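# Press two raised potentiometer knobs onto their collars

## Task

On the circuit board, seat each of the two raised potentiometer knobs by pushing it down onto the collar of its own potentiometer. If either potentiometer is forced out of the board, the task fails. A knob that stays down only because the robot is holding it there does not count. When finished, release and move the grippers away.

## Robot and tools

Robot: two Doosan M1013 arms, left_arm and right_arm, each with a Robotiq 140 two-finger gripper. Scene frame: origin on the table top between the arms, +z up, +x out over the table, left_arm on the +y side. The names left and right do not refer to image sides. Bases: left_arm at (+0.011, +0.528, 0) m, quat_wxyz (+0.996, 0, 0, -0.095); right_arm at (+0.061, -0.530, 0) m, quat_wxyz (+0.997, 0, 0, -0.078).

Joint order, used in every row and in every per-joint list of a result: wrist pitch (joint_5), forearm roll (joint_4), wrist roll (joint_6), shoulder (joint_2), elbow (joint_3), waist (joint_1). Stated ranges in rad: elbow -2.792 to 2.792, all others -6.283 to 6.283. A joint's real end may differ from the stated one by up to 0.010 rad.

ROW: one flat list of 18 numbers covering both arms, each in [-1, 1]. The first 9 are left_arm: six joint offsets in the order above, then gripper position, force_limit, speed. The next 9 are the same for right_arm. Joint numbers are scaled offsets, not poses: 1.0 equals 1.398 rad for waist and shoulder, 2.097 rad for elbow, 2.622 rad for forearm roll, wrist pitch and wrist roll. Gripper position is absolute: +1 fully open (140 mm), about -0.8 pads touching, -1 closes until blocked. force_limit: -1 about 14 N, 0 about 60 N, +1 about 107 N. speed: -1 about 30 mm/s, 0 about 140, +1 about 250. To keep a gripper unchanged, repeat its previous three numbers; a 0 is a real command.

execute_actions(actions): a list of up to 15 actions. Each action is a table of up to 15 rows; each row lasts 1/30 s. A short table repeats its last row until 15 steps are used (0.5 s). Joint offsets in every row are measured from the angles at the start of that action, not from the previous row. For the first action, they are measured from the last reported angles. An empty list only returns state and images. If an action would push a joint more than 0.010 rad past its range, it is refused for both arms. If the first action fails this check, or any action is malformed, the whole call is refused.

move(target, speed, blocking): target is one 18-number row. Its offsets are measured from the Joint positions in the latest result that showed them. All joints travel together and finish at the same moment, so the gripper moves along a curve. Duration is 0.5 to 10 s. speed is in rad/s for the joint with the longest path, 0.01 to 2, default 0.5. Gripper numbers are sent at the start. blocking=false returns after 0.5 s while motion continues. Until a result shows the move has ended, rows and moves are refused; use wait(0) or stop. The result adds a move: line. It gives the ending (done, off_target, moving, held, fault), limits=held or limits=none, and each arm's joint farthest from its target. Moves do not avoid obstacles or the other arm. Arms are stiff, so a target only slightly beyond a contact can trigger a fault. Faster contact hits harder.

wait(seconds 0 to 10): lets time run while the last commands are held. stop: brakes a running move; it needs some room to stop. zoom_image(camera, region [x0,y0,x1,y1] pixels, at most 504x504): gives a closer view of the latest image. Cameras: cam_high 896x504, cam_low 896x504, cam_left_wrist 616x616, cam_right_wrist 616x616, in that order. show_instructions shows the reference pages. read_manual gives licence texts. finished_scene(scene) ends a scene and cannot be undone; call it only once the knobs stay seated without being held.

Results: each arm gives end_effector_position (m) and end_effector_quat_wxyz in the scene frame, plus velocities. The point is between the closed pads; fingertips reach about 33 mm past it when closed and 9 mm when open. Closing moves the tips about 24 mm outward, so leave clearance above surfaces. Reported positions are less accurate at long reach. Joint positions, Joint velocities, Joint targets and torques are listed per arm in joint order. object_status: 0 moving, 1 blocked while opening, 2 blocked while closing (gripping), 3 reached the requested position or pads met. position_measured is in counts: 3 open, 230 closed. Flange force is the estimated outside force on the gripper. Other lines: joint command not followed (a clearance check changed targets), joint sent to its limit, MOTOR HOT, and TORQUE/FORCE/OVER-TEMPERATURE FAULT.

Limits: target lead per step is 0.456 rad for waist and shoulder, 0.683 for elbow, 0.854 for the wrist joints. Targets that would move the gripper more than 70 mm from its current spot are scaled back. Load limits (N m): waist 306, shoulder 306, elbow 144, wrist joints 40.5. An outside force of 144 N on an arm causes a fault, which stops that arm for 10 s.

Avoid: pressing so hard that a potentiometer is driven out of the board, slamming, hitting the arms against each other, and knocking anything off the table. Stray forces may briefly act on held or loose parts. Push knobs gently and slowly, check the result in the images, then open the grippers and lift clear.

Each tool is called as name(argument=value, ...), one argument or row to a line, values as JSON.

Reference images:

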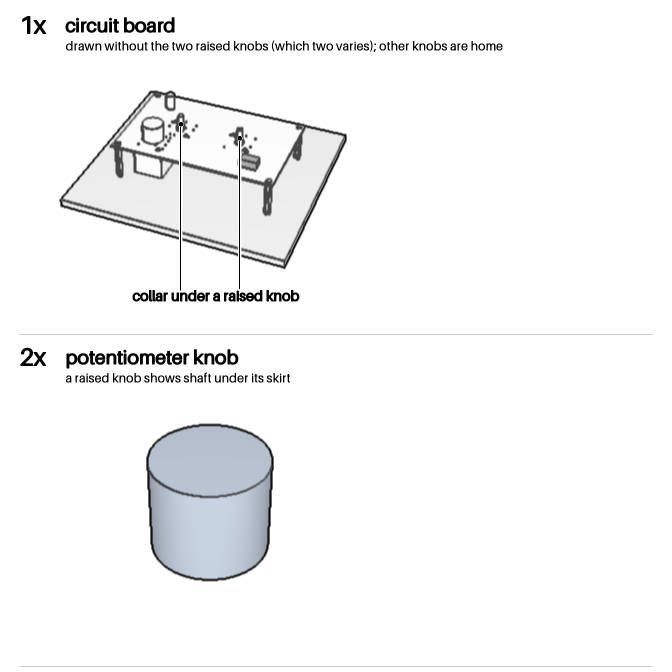

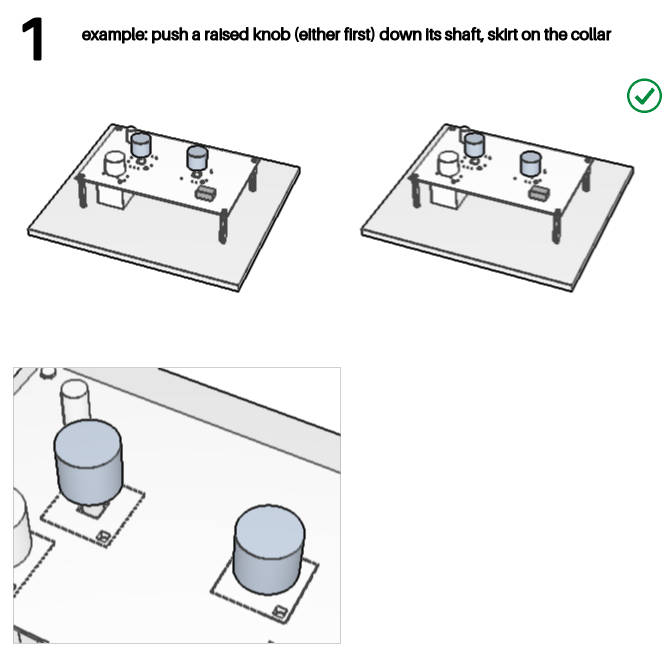

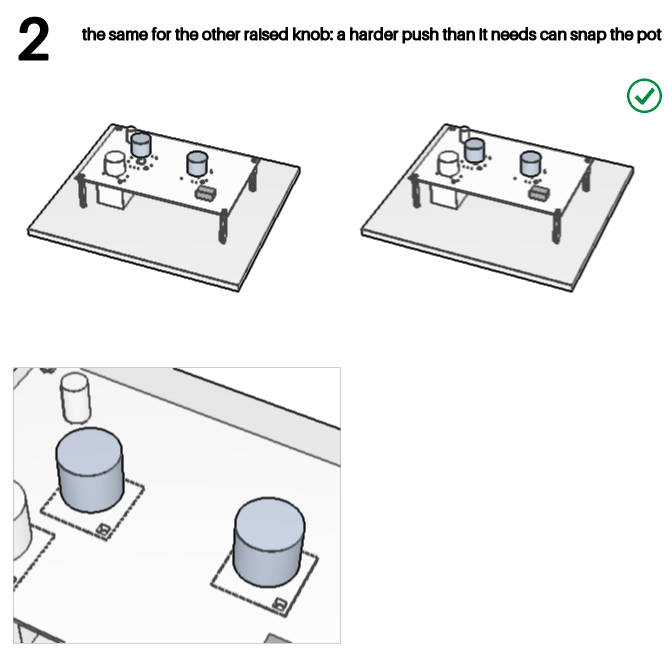

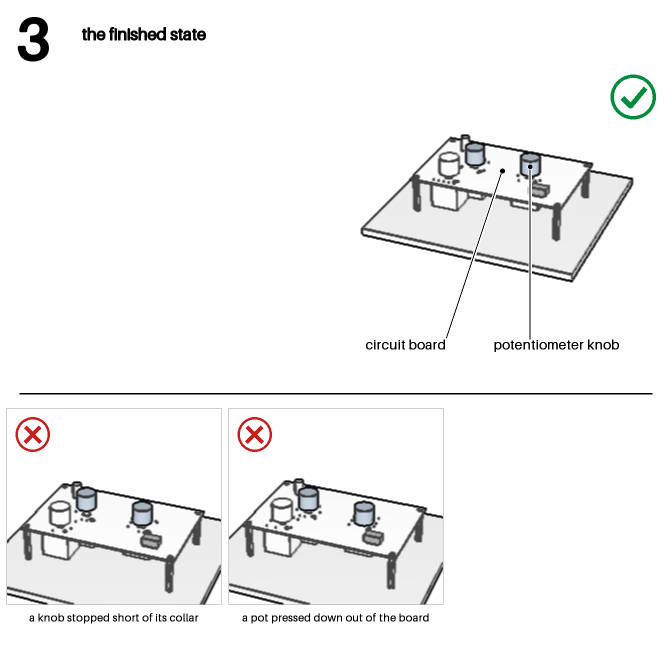

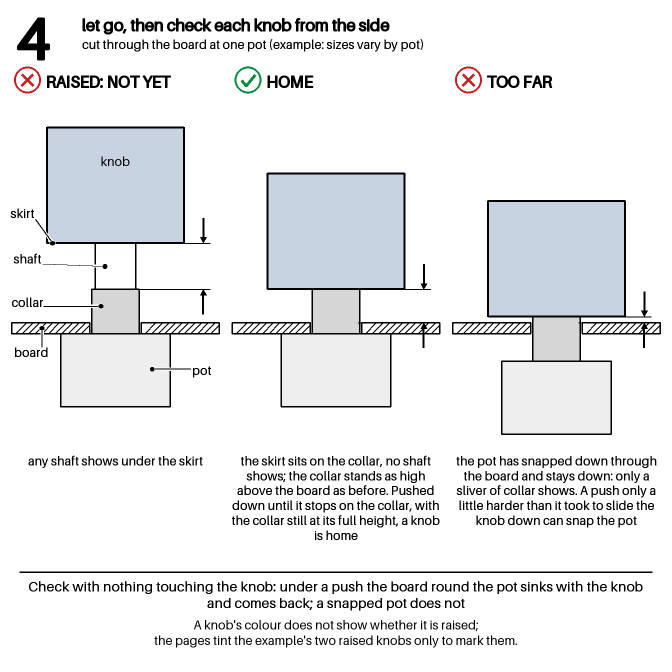

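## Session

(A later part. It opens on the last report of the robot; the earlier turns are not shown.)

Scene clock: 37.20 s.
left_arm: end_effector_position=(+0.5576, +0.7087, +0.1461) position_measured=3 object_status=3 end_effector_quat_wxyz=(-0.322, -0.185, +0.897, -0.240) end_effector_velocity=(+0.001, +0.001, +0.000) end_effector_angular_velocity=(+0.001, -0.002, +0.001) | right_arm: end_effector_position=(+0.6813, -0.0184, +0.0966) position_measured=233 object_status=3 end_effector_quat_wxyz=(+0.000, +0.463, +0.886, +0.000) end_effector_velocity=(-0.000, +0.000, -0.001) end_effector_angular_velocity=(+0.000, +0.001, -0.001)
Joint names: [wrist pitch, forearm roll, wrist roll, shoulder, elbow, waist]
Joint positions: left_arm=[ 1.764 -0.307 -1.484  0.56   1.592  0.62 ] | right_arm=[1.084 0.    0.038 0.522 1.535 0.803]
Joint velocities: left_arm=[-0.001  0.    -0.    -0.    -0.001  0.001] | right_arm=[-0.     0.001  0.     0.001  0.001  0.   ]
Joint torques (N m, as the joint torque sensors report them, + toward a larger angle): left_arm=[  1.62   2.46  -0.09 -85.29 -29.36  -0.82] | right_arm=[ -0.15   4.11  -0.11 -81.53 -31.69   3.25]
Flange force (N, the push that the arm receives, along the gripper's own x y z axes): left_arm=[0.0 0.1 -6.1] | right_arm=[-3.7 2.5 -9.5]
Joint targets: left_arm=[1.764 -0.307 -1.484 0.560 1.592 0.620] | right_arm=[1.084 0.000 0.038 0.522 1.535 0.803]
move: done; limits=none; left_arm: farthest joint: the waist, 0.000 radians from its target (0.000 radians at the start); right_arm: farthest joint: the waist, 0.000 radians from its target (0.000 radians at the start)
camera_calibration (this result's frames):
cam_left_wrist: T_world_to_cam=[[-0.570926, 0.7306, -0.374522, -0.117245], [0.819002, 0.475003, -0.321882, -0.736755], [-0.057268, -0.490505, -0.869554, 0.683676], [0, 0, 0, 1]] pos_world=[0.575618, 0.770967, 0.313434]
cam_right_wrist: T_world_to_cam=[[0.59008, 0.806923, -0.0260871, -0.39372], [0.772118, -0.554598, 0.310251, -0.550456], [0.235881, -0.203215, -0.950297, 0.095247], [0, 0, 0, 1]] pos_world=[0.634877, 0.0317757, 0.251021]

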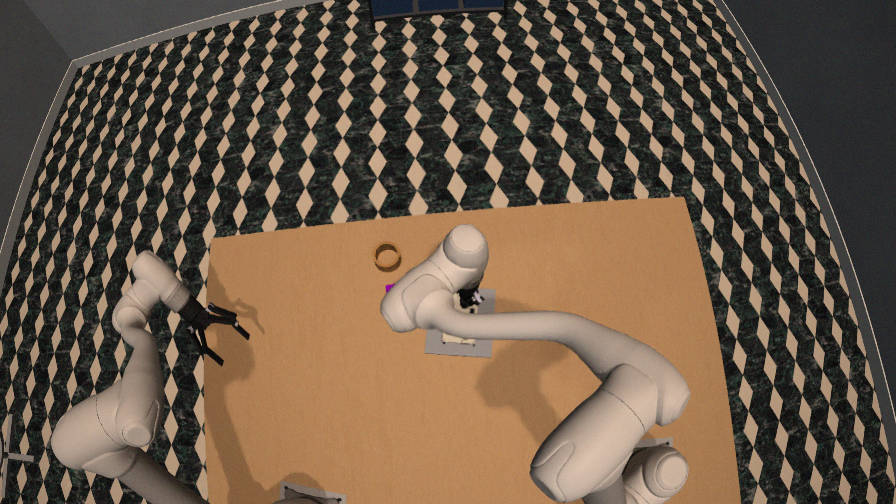

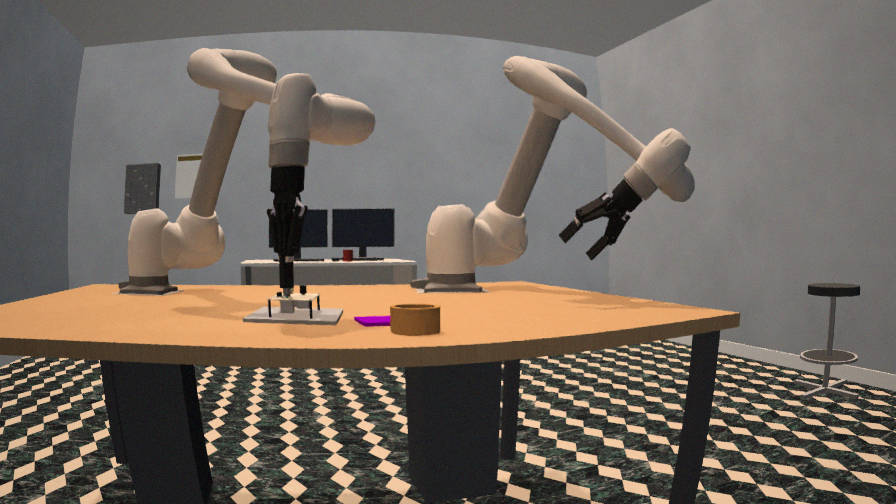

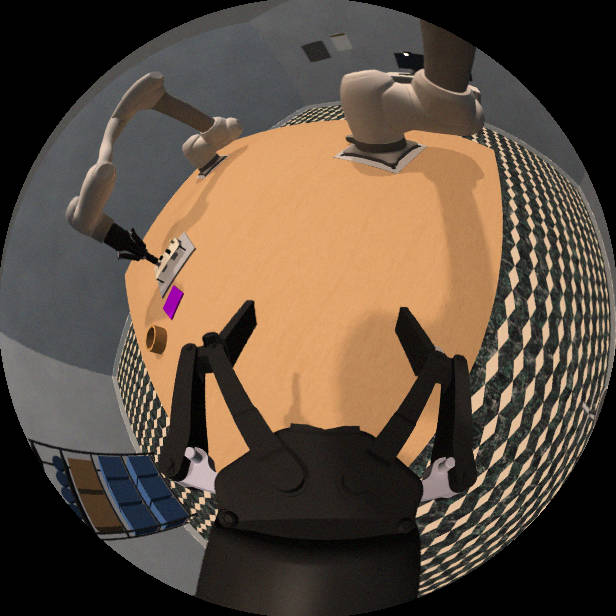

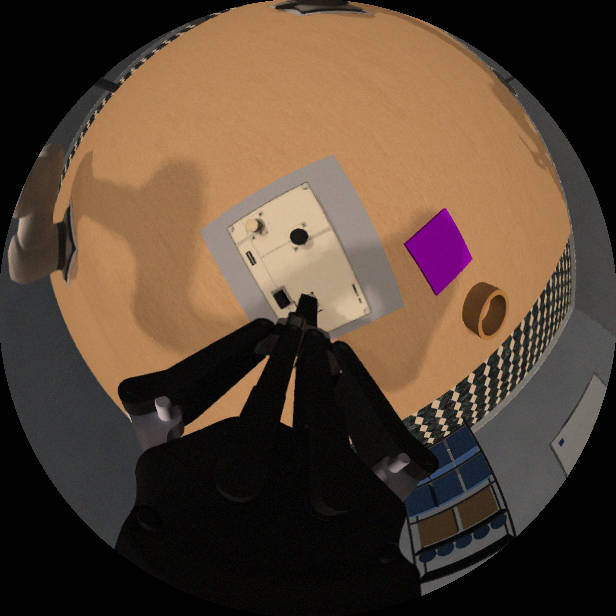

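move(
  target=[0,0,0,0,0,0,1,0,0, -0.000893,0,0,0.000783,0.000593,0,-1,0,0],
  speed=0.01,
)

zoom_image(
  camera="cam_low",
  region=[270, 275, 310, 305],
)

Scene clock: 38.27 s.
left_arm: end_effector_position=(+0.5576, +0.7087, +0.1461) position_measured=3 object_status=3 end_effector_quat_wxyz=(-0.322, -0.185, +0.897, -0.240) end_effector_velocity=(+0.000, +0.000, -0.000) end_effector_angular_velocity=(+0.000, -0.001, +0.000) | right_arm: end_effector_position=(+0.6813, -0.0184, +0.0951) position_measured=233 object_status=3 end_effector_quat_wxyz=(+0.000, +0.463, +0.886, +0.000) end_effector_velocity=(-0.000, +0.000, -0.000) end_effector_angular_velocity=(+0.001, +0.000, -0.000)
Joint names: [wrist pitch, forearm roll, wrist roll, shoulder, elbow, waist]
Joint positions: left_arm=[ 1.764 -0.307 -1.484  0.56   1.592  0.62 ] | right_arm=[1.082 0.    0.038 0.523 1.536 0.803]
Joint velocities: left_arm=[-0.001  0.     0.     0.    -0.     0.   ] | right_arm=[-0.001  0.001 -0.     0.     0.    -0.   ]
Joint torques (N m, as the joint torque sensors report them, + toward a larger angle): left_arm=[  1.64   2.33   0.05 -83.84 -29.28  -0.91] | right_arm=[ -0.24   4.16   0.13 -77.74 -31.2    1.77]
Flange force (N, the push that the arm receives, along the gripper's own x y z axes): left_arm=[1.8 -0.3 -5.7] | right_arm=[-2.5 -2.0 -13.0]
Joint targets: left_arm=[1.764 -0.307 -1.484 0.560 1.592 0.620] | right_arm=[1.082 0.000 0.038 0.523 1.536 0.803]
move: done; limits=none; left_arm: farthest joint: the waist, 0.000 radians from its target (0.000 radians at the start); right_arm: farthest joint: the waist, 0.000 radians from its target (0.000 radians at the start)
camera_calibration (this result's frames):
cam_left_wrist: T_world_to_cam=[[-0.570926, 0.7306, -0.374522, -0.117245], [0.819002, 0.475003, -0.321882, -0.736755], [-0.0572681, -0.490505, -0.869554, 0.683676], [0, 0, 0, 1]] pos_world=[0.575618, 0.770967, 0.313434]
cam_right_wrist: T_world_to_cam=[[0.59008, 0.806923, -0.0260831, -0.393739], [0.772117, -0.554599, 0.310252, -0.549992], [0.235884, -0.203213, -0.950296, 0.0938427], [0, 0, 0, 1]] pos_world=[0.634859, 0.0317623, 0.249545]

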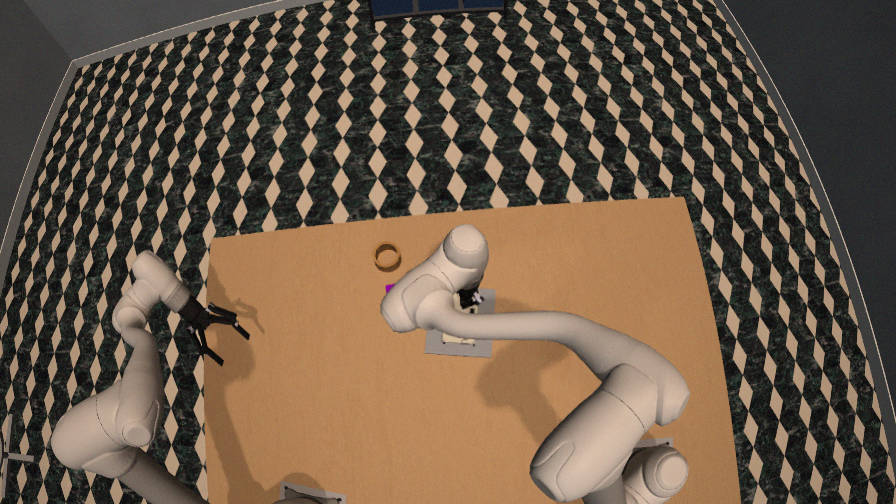

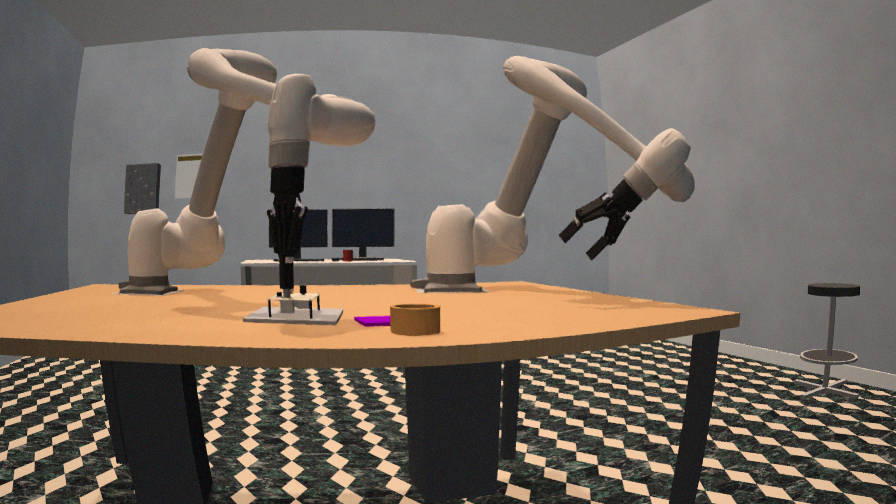

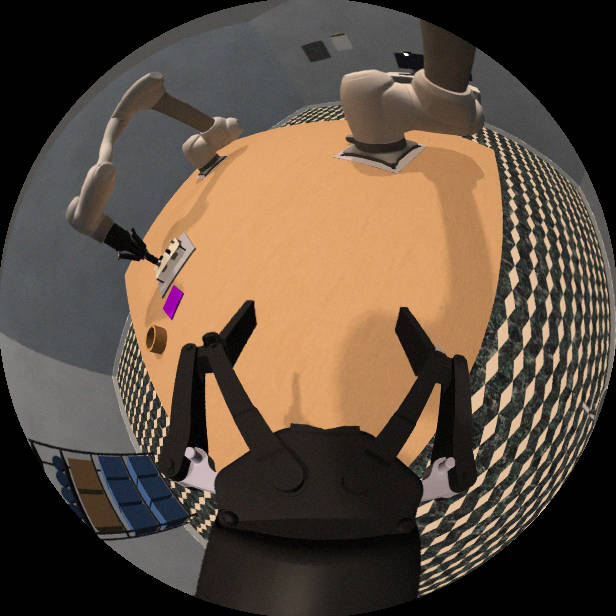

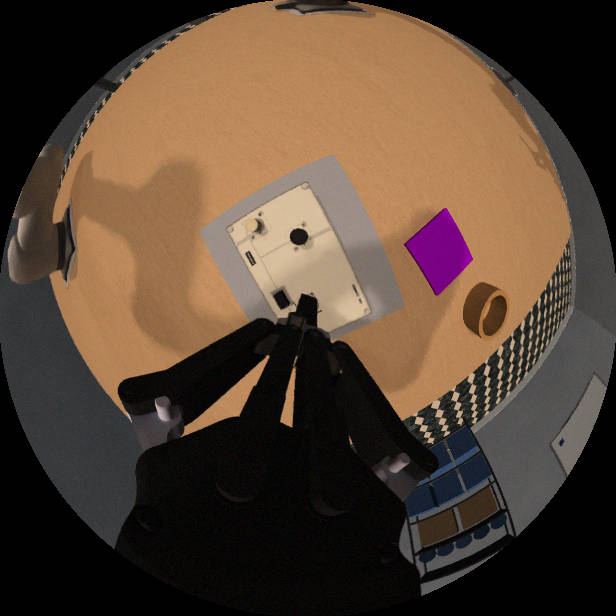

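Region (270, 275, 310, 305) of cam_low's 896x504 image, scaled by 12.600, with more detail than that image has; it fills the top 378 rows of this view, and the rest is white.

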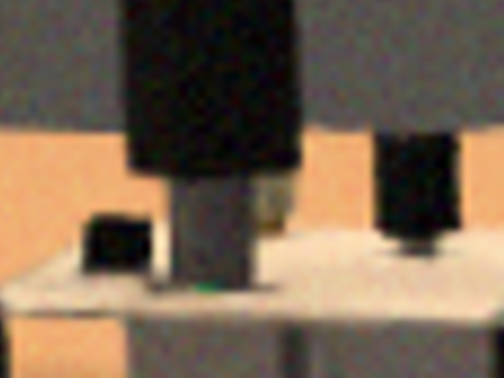

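wait(
  seconds=0.2,
)

Scene clock: 38.67 s.
left_arm: end_effector_position=(+0.5576, +0.7087, +0.1461) position_measured=3 object_status=3 end_effector_quat_wxyz=(-0.322, -0.185, +0.897, -0.240) end_effector_velocity=(-0.001, -0.001, -0.000) end_effector_angular_velocity=(-0.001, +0.002, -0.001) | right_arm: end_effector_position=(+0.6813, -0.0184, +0.0951) position_measured=233 object_status=3 end_effector_quat_wxyz=(+0.000, +0.463, +0.886, +0.000) end_effector_velocity=(+0.000, -0.000, -0.000) end_effector_angular_velocity=(-0.000, -0.000, +0.000)
Joint names: [wrist pitch, forearm roll, wrist roll, shoulder, elbow, waist]
Joint positions: left_arm=[ 1.764 -0.307 -1.484  0.56   1.592  0.62 ] | right_arm=[1.082 0.    0.038 0.523 1.536 0.803]
Joint velocities: left_arm=[ 0.001  0.    -0.     0.     0.002 -0.   ] | right_arm=[-0. -0. -0.  0.  0.  0.]
Joint torques (N m, as the joint torque sensors report them, + toward a larger angle): left_arm=[  1.68   2.39  -0.1  -84.51 -29.9   -1.27] | right_arm=[ -0.47   3.99   0.03 -80.57 -31.02   2.9 ]
Flange force (N, the push that the arm receives, along the gripper's own x y z axes): left_arm=[1.5 0.4 -4.5] | right_arm=[-3.5 2.7 -11.2]
Joint targets: left_arm=[1.764 -0.307 -1.484 0.560 1.592 0.620] | right_arm=[1.082 0.000 0.038 0.523 1.536 0.803]
wait: 0.20 s; at rest from the start
camera_calibration (this result's frames):
cam_left_wrist: T_world_to_cam=[[-0.570926, 0.7306, -0.374522, -0.117245], [0.819002, 0.475003, -0.321882, -0.736755], [-0.0572681, -0.490506, -0.869554, 0.683676], [0, 0, 0, 1]] pos_world=[0.575618, 0.770967, 0.313434]
cam_right_wrist: T_world_to_cam=[[0.59008, 0.806923, -0.0260844, -0.393738], [0.772117, -0.554599, 0.310252, -0.549986], [0.235883, -0.203214, -0.950297, 0.0938275], [0, 0, 0, 1]] pos_world=[0.634859, 0.0317619, 0.249528]

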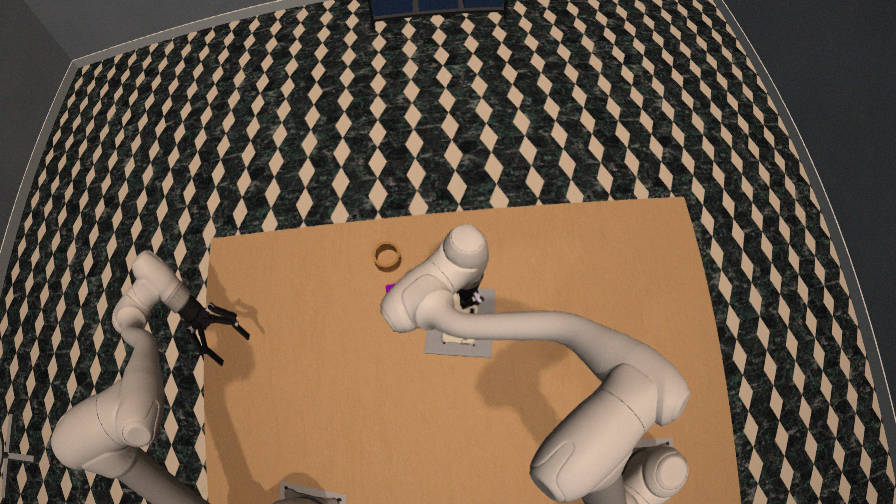

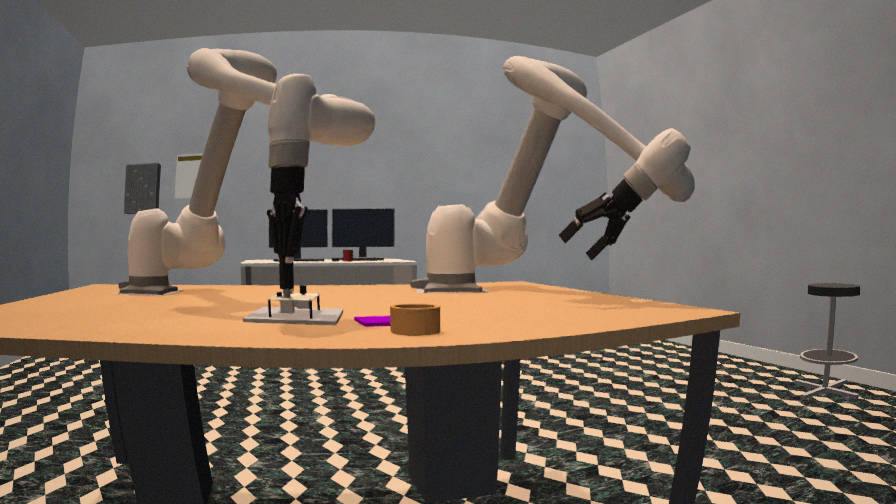

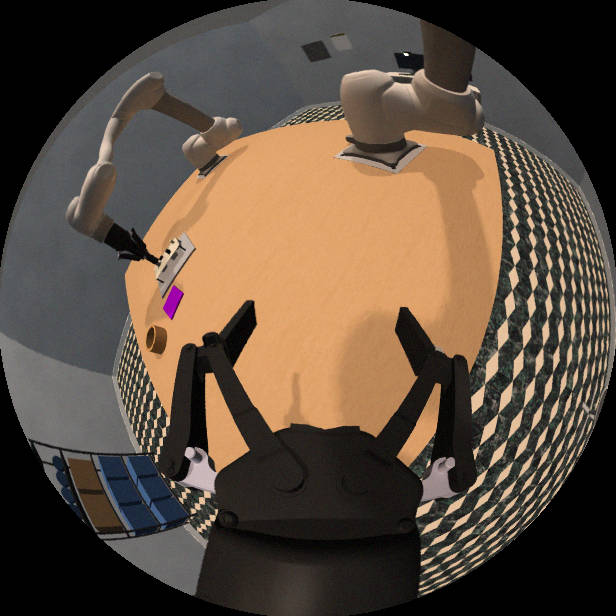

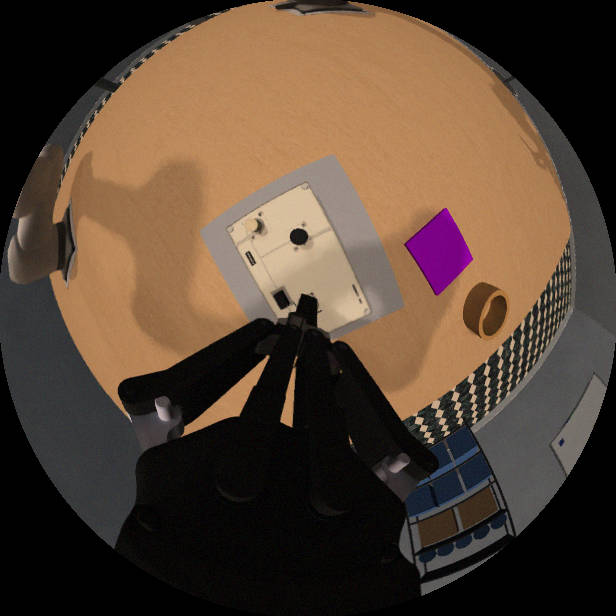

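move(
  target=[0,0,0,0,0,0,1,0,0, -0.000476,0,0,0.000418,0.000316,0,-1,0,0],
  speed=0.01,
)

zoom_image(
  camera="cam_low",
  region=[270, 275, 310, 305],
)

Scene clock: 39.57 s.
left_arm: end_effector_position=(+0.5576, +0.7087, +0.1461) position_measured=3 object_status=3 end_effector_quat_wxyz=(-0.322, -0.185, +0.897, -0.240) end_effector_velocity=(+0.000, +0.000, +0.000) end_effector_angular_velocity=(+0.001, -0.001, +0.001) | right_arm: end_effector_position=(+0.6813, -0.0184, +0.0943) position_measured=233 object_status=3 end_effector_quat_wxyz=(+0.000, +0.463, +0.886, +0.000) end_effector_velocity=(+0.000, +0.000, +0.000) end_effector_angular_velocity=(-0.000, -0.001, +0.002)
Joint names: [wrist pitch, forearm roll, wrist roll, shoulder, elbow, waist]
Joint positions: left_arm=[ 1.764 -0.307 -1.484  0.56   1.592  0.62 ] | right_arm=[1.081 0.    0.038 0.523 1.537 0.803]
Joint velocities: left_arm=[-0.    -0.     0.    -0.    -0.001  0.001] | right_arm=[-0.001 -0.001 -0.002 -0.    -0.     0.   ]
Joint torques (N m, as the joint torque sensors report them, + toward a larger angle): left_arm=[  1.71   2.44   0.11 -84.92 -29.62  -1.6 ] | right_arm=[ -0.36   4.28  -0.01 -80.26 -31.6    2.8 ]
Flange force (N, the push that the arm receives, along the gripper's own x y z axes): left_arm=[0.8 0.9 -5.7] | right_arm=[-3.4 0.7 -11.1]
Joint targets: left_arm=[1.764 -0.307 -1.484 0.560 1.592 0.620] | right_arm=[1.081 0.000 0.038 0.523 1.537 0.803]
move: done; limits=none; left_arm: farthest joint: the waist, 0.000 radians from its target (0.000 radians at the start); right_arm: farthest joint: the waist, 0.000 radians from its target (0.000 radians at the start)
camera_calibration (this result's frames):
cam_left_wrist: T_world_to_cam=[[-0.570926, 0.7306, -0.374523, -0.117245], [0.819002, 0.475003, -0.321882, -0.736755], [-0.0572677, -0.490505, -0.869554, 0.683675], [0, 0, 0, 1]] pos_world=[0.575618, 0.770967, 0.313434]
cam_right_wrist: T_world_to_cam=[[0.59008, 0.806923, -0.026083, -0.393747], [0.772117, -0.554599, 0.310252, -0.549738], [0.235884, -0.203213, -0.950296, 0.0930792], [0, 0, 0, 1]] pos_world=[0.634848, 0.0317542, 0.24874]

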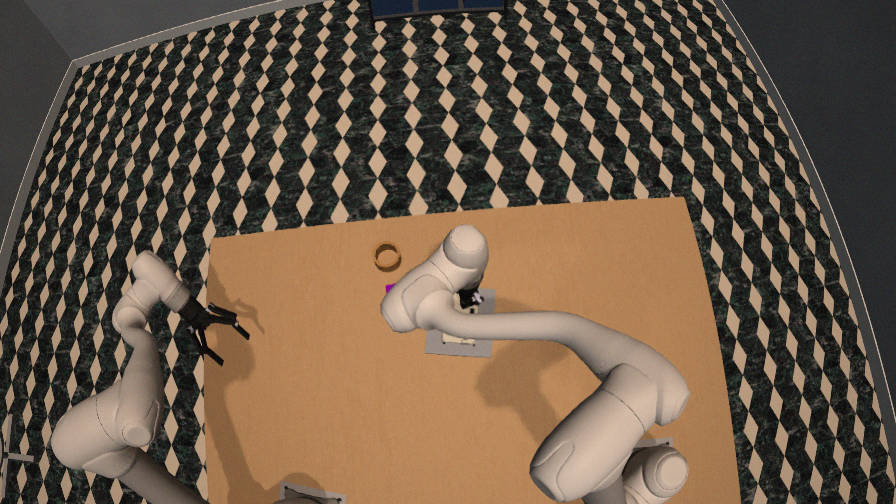

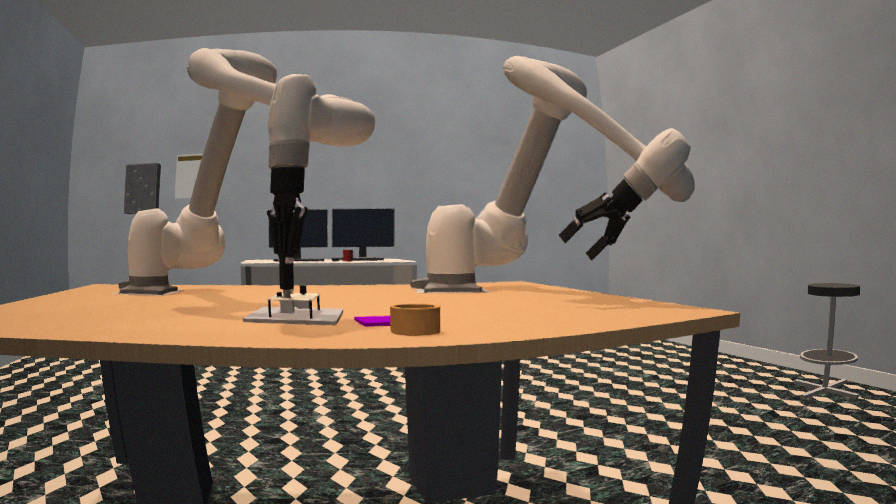

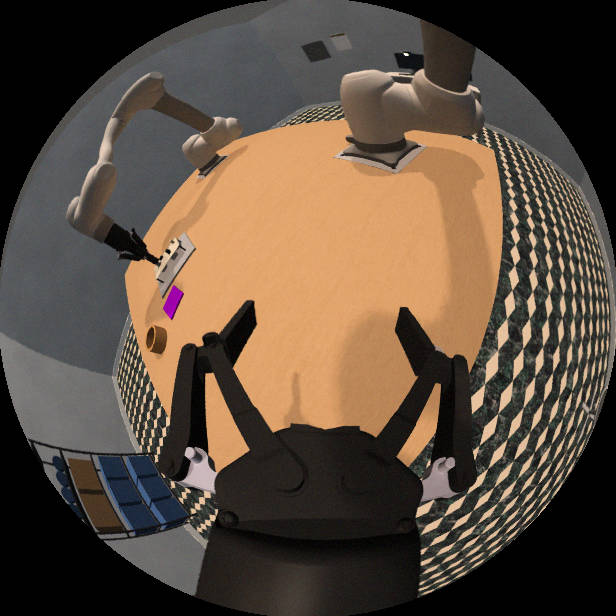

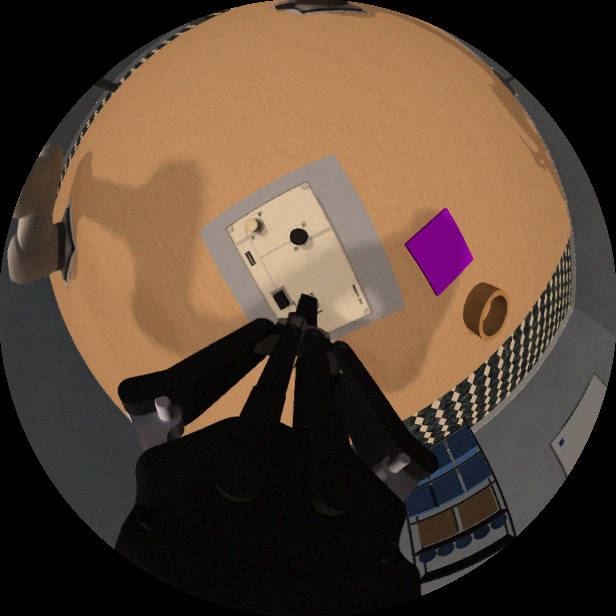

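Region (270, 275, 310, 305) of cam_low's 896x504 image, scaled by 12.600, with more detail than that image has; it fills the top 378 rows of this view, and the rest is white.

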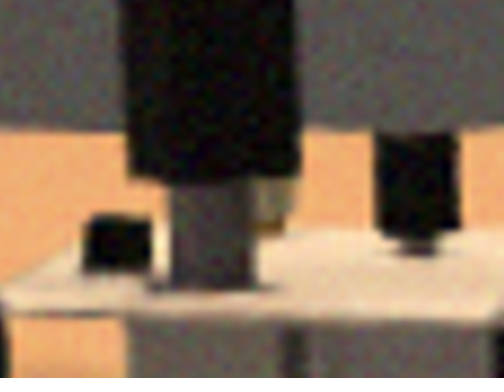

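move(
  target=[0,0,0,0,0,0,1,0,0, 0.00357,0,0,-0.003132,-0.00237,0,-1,0,0],
  speed=0.03,
)

zoom_image(
  camera="cam_low",
  region=[270, 275, 310, 305],
)

zoom_image(
  camera="cam_low",
  region=[278, 285, 298, 301],
)

Scene clock: 40.60 s.
left_arm: end_effector_position=(+0.5576, +0.7087, +0.1461) position_measured=3 object_status=3 end_effector_quat_wxyz=(-0.322, -0.185, +0.897, -0.240) end_effector_velocity=(+0.000, +0.000, +0.000) end_effector_angular_velocity=(+0.001, -0.001, +0.001) | right_arm: end_effector_position=(+0.6813, -0.0183, +0.1002) position_measured=233 object_status=3 end_effector_quat_wxyz=(+0.000, +0.463, +0.886, +0.000) end_effector_velocity=(+0.000, -0.000, +0.001) end_effector_angular_velocity=(-0.001, -0.001, +0.000)
Joint names: [wrist pitch, forearm roll, wrist roll, shoulder, elbow, waist]
Joint positions: left_arm=[ 1.764 -0.307 -1.484  0.56   1.592  0.62 ] | right_arm=[1.09  0.    0.038 0.519 1.532 0.803]
Joint velocities: left_arm=[-0. -0. -0. -0. -0.  0.] | right_arm=[ 0.001 -0.002  0.001 -0.001 -0.001 -0.   ]
Joint torques (N m, as the joint torque sensors report them, + toward a larger angle): left_arm=[  1.72   2.47   0.2  -84.75 -29.41  -0.59] | right_arm=[ -0.28   4.16   0.32 -88.82 -37.89   3.66]
Flange force (N, the push that the arm receives, along the gripper's own x y z axes): left_arm=[0.8 -0.8 -5.5] | right_arm=[-5.1 -0.9 1.0]
Joint targets: left_arm=[1.764 -0.307 -1.484 0.560 1.592 0.620] | right_arm=[1.090 0.000 0.038 0.519 1.532 0.803]
move: done; limits=none; left_arm: farthest joint: the waist, 0.000 radians from its target (0.000 radians at the start); right_arm: farthest joint: the waist, 0.000 radians from its target (0.000 radians at the start)
camera_calibration (this result's frames):
cam_left_wrist: T_world_to_cam=[[-0.570926, 0.7306, -0.374523, -0.117245], [0.819002, 0.475003, -0.321882, -0.736755], [-0.0572678, -0.490505, -0.869554, 0.683675], [0, 0, 0, 1]] pos_world=[0.575618, 0.770967, 0.313434]
cam_right_wrist: T_world_to_cam=[[0.590079, 0.806922, -0.0261539, -0.39364], [0.772135, -0.554585, 0.310231, -0.551586], [0.235828, -0.203255, -0.950301, 0.0986916], [0, 0, 0, 1]] pos_world=[0.634903, 0.031795, 0.25461]

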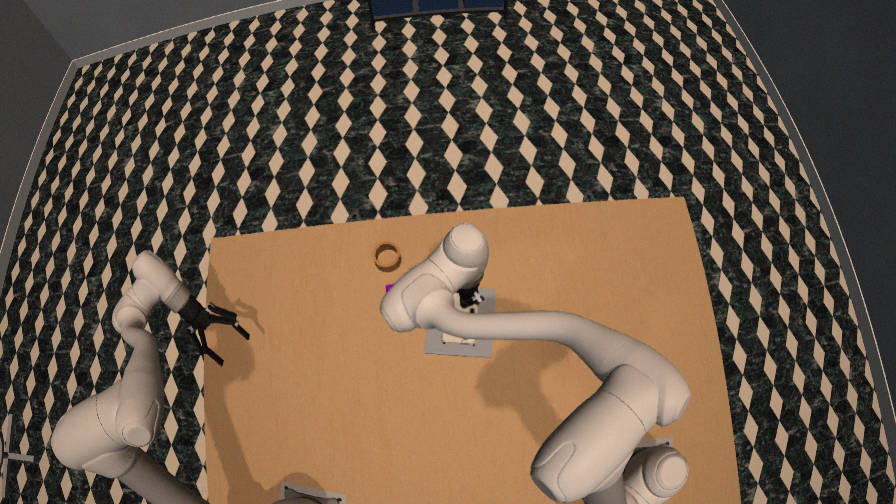

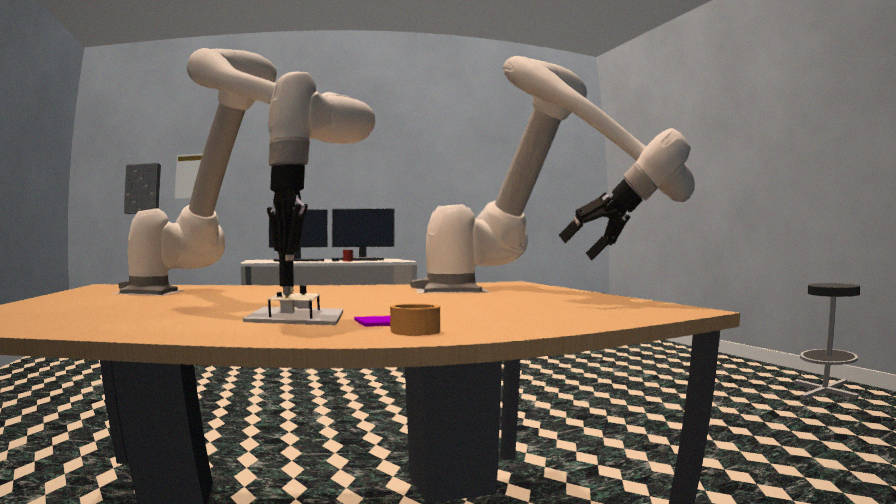

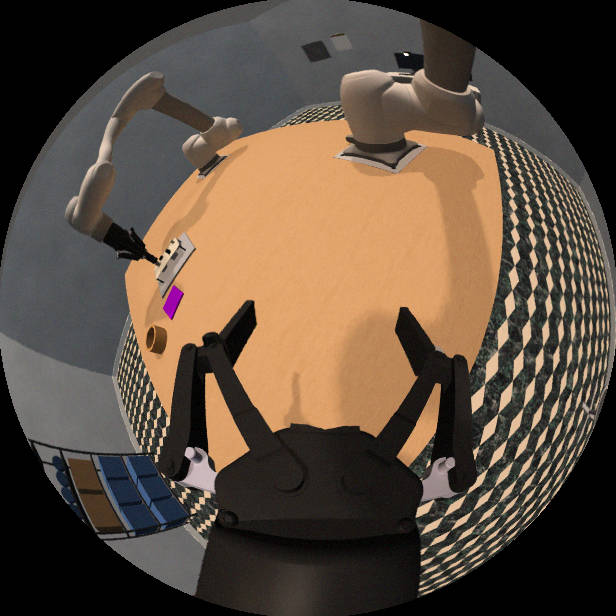

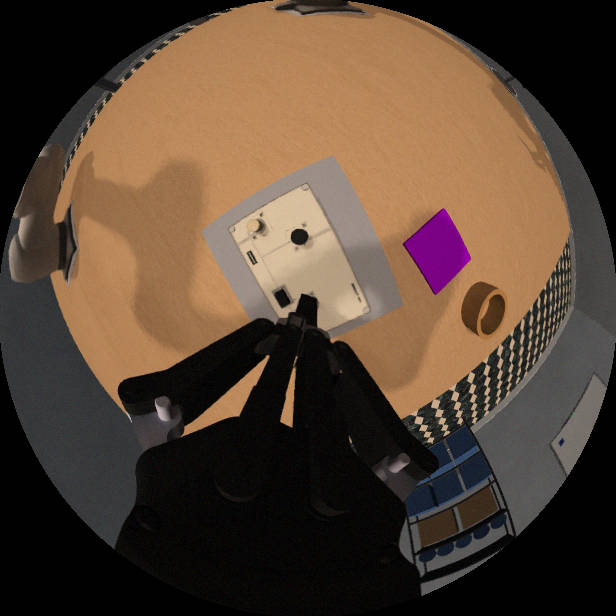

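Region (270, 275, 310, 305) of cam_low's 896x504 image, scaled by 12.600, with more detail than that image has; it fills the top 378 rows of this view, and the rest is white.

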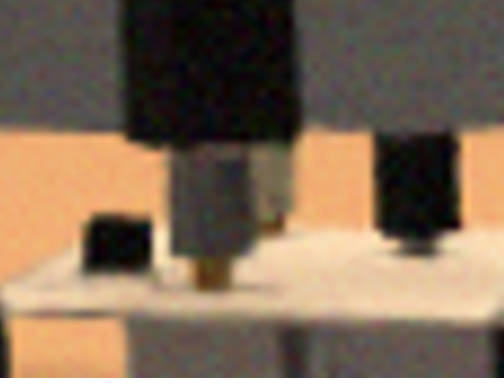

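Region (278, 285, 298, 301) of cam_low's 896x504 image, scaled by 25.200, with more detail than that image has; it fills the top 403 rows of this view, and the rest is white.

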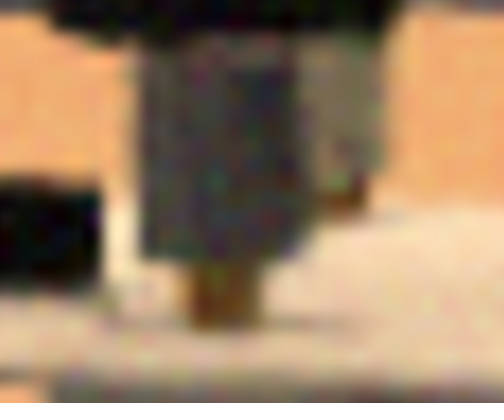

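move(
  target=[0,0,0,0,0,0,1,0,0, -0.00375,0,0,0.00329,0.00249,0,-1,0,0],
  speed=0.01,
)

Scene clock: 42.13 s.
left_arm: end_effector_position=(+0.5576, +0.7087, +0.1461) position_measured=3 object_status=3 end_effector_quat_wxyz=(-0.322, -0.185, +0.897, -0.240) end_effector_velocity=(+0.000, -0.000, -0.000) end_effector_angular_velocity=(+0.000, +0.001, -0.001) | right_arm: end_effector_position=(+0.6813, -0.0184, +0.0939) position_measured=233 object_status=3 end_effector_quat_wxyz=(+0.000, +0.463, +0.886, +0.000) end_effector_velocity=(+0.000, +0.000, -0.000) end_effector_angular_velocity=(+0.000, -0.001, +0.001)
Joint names: [wrist pitch, forearm roll, wrist roll, shoulder, elbow, waist]
Joint positions: left_arm=[ 1.764 -0.307 -1.484  0.56   1.592  0.62 ] | right_arm=[1.08  0.    0.038 0.524 1.537 0.803]
Joint velocities: left_arm=[-0.    -0.    -0.     0.     0.    -0.001] | right_arm=[-0.001 -0.    -0.001  0.     0.     0.   ]
Joint torques (N m, as the joint torque sensors report them, + toward a larger angle): left_arm=[  1.74   2.37   0.06 -84.43 -29.52  -1.68] | right_arm=[  0.2    4.12   0.31 -80.55 -30.1    0.55]
Flange force (N, the push that the arm receives, along the gripper's own x y z axes): left_arm=[0.9 0.6 -5.5] | right_arm=[-0.8 3.9 -11.0]
Joint targets: left_arm=[1.764 -0.307 -1.484 0.560 1.592 0.620] | right_arm=[1.080 0.000 0.038 0.524 1.537 0.803]
move: done; limits=none; left_arm: farthest joint: the waist, 0.000 radians from its target (0.000 radians at the start); right_arm: farthest joint: the waist, 0.000 radians from its target (0.000 radians at the start)
camera_calibration (this result's frames):
cam_left_wrist: T_world_to_cam=[[-0.570926, 0.7306, -0.374523, -0.117245], [0.819002, 0.475003, -0.321882, -0.736755], [-0.057268, -0.490506, -0.869554, 0.683676], [0, 0, 0, 1]] pos_world=[0.575618, 0.770967, 0.313434]
cam_right_wrist: T_world_to_cam=[[0.59008, 0.806923, -0.026107, -0.393741], [0.772123, -0.554594, 0.310245, -0.54963], [0.235865, -0.203227, -0.950298, 0.0927616], [0, 0, 0, 1]] pos_world=[0.634841, 0.0317485, 0.248392]

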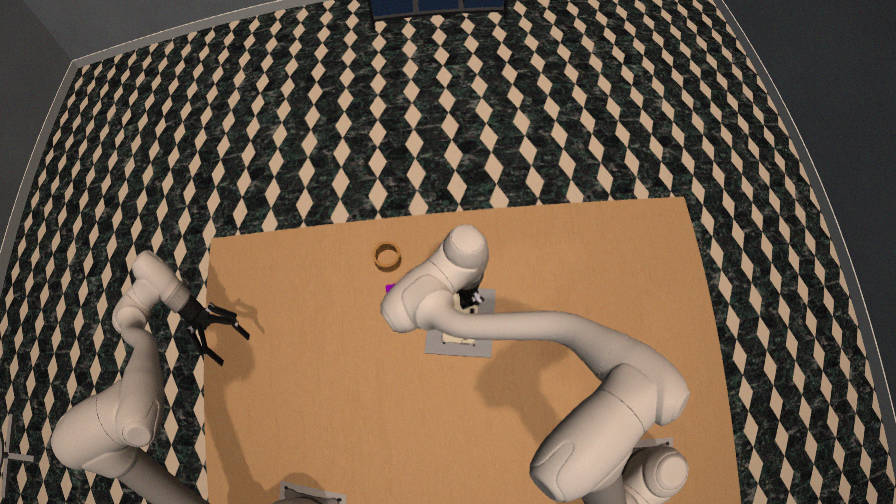

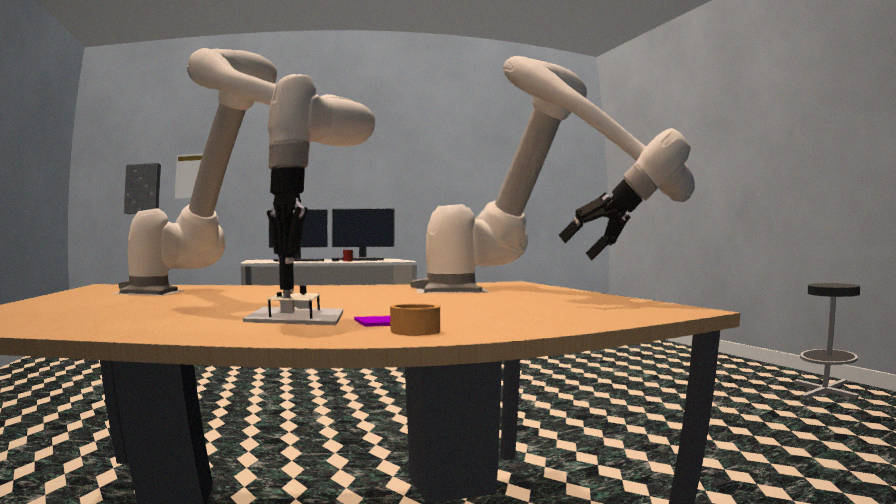

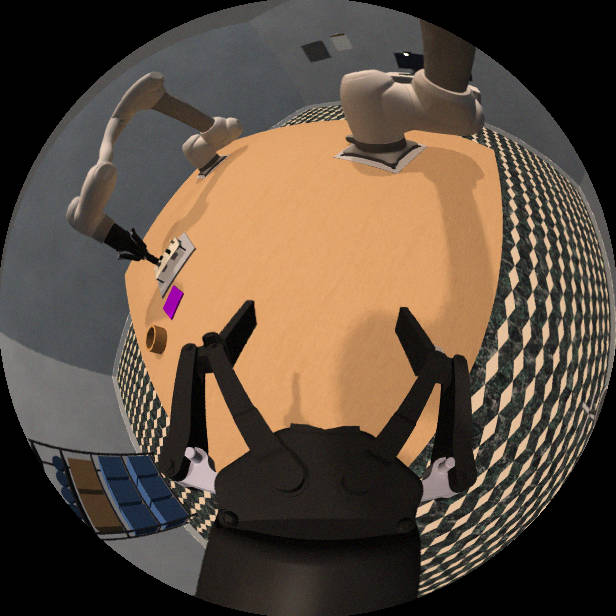

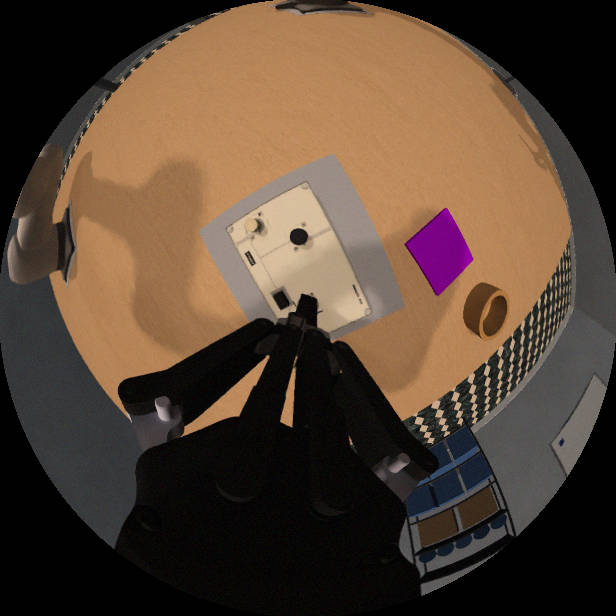

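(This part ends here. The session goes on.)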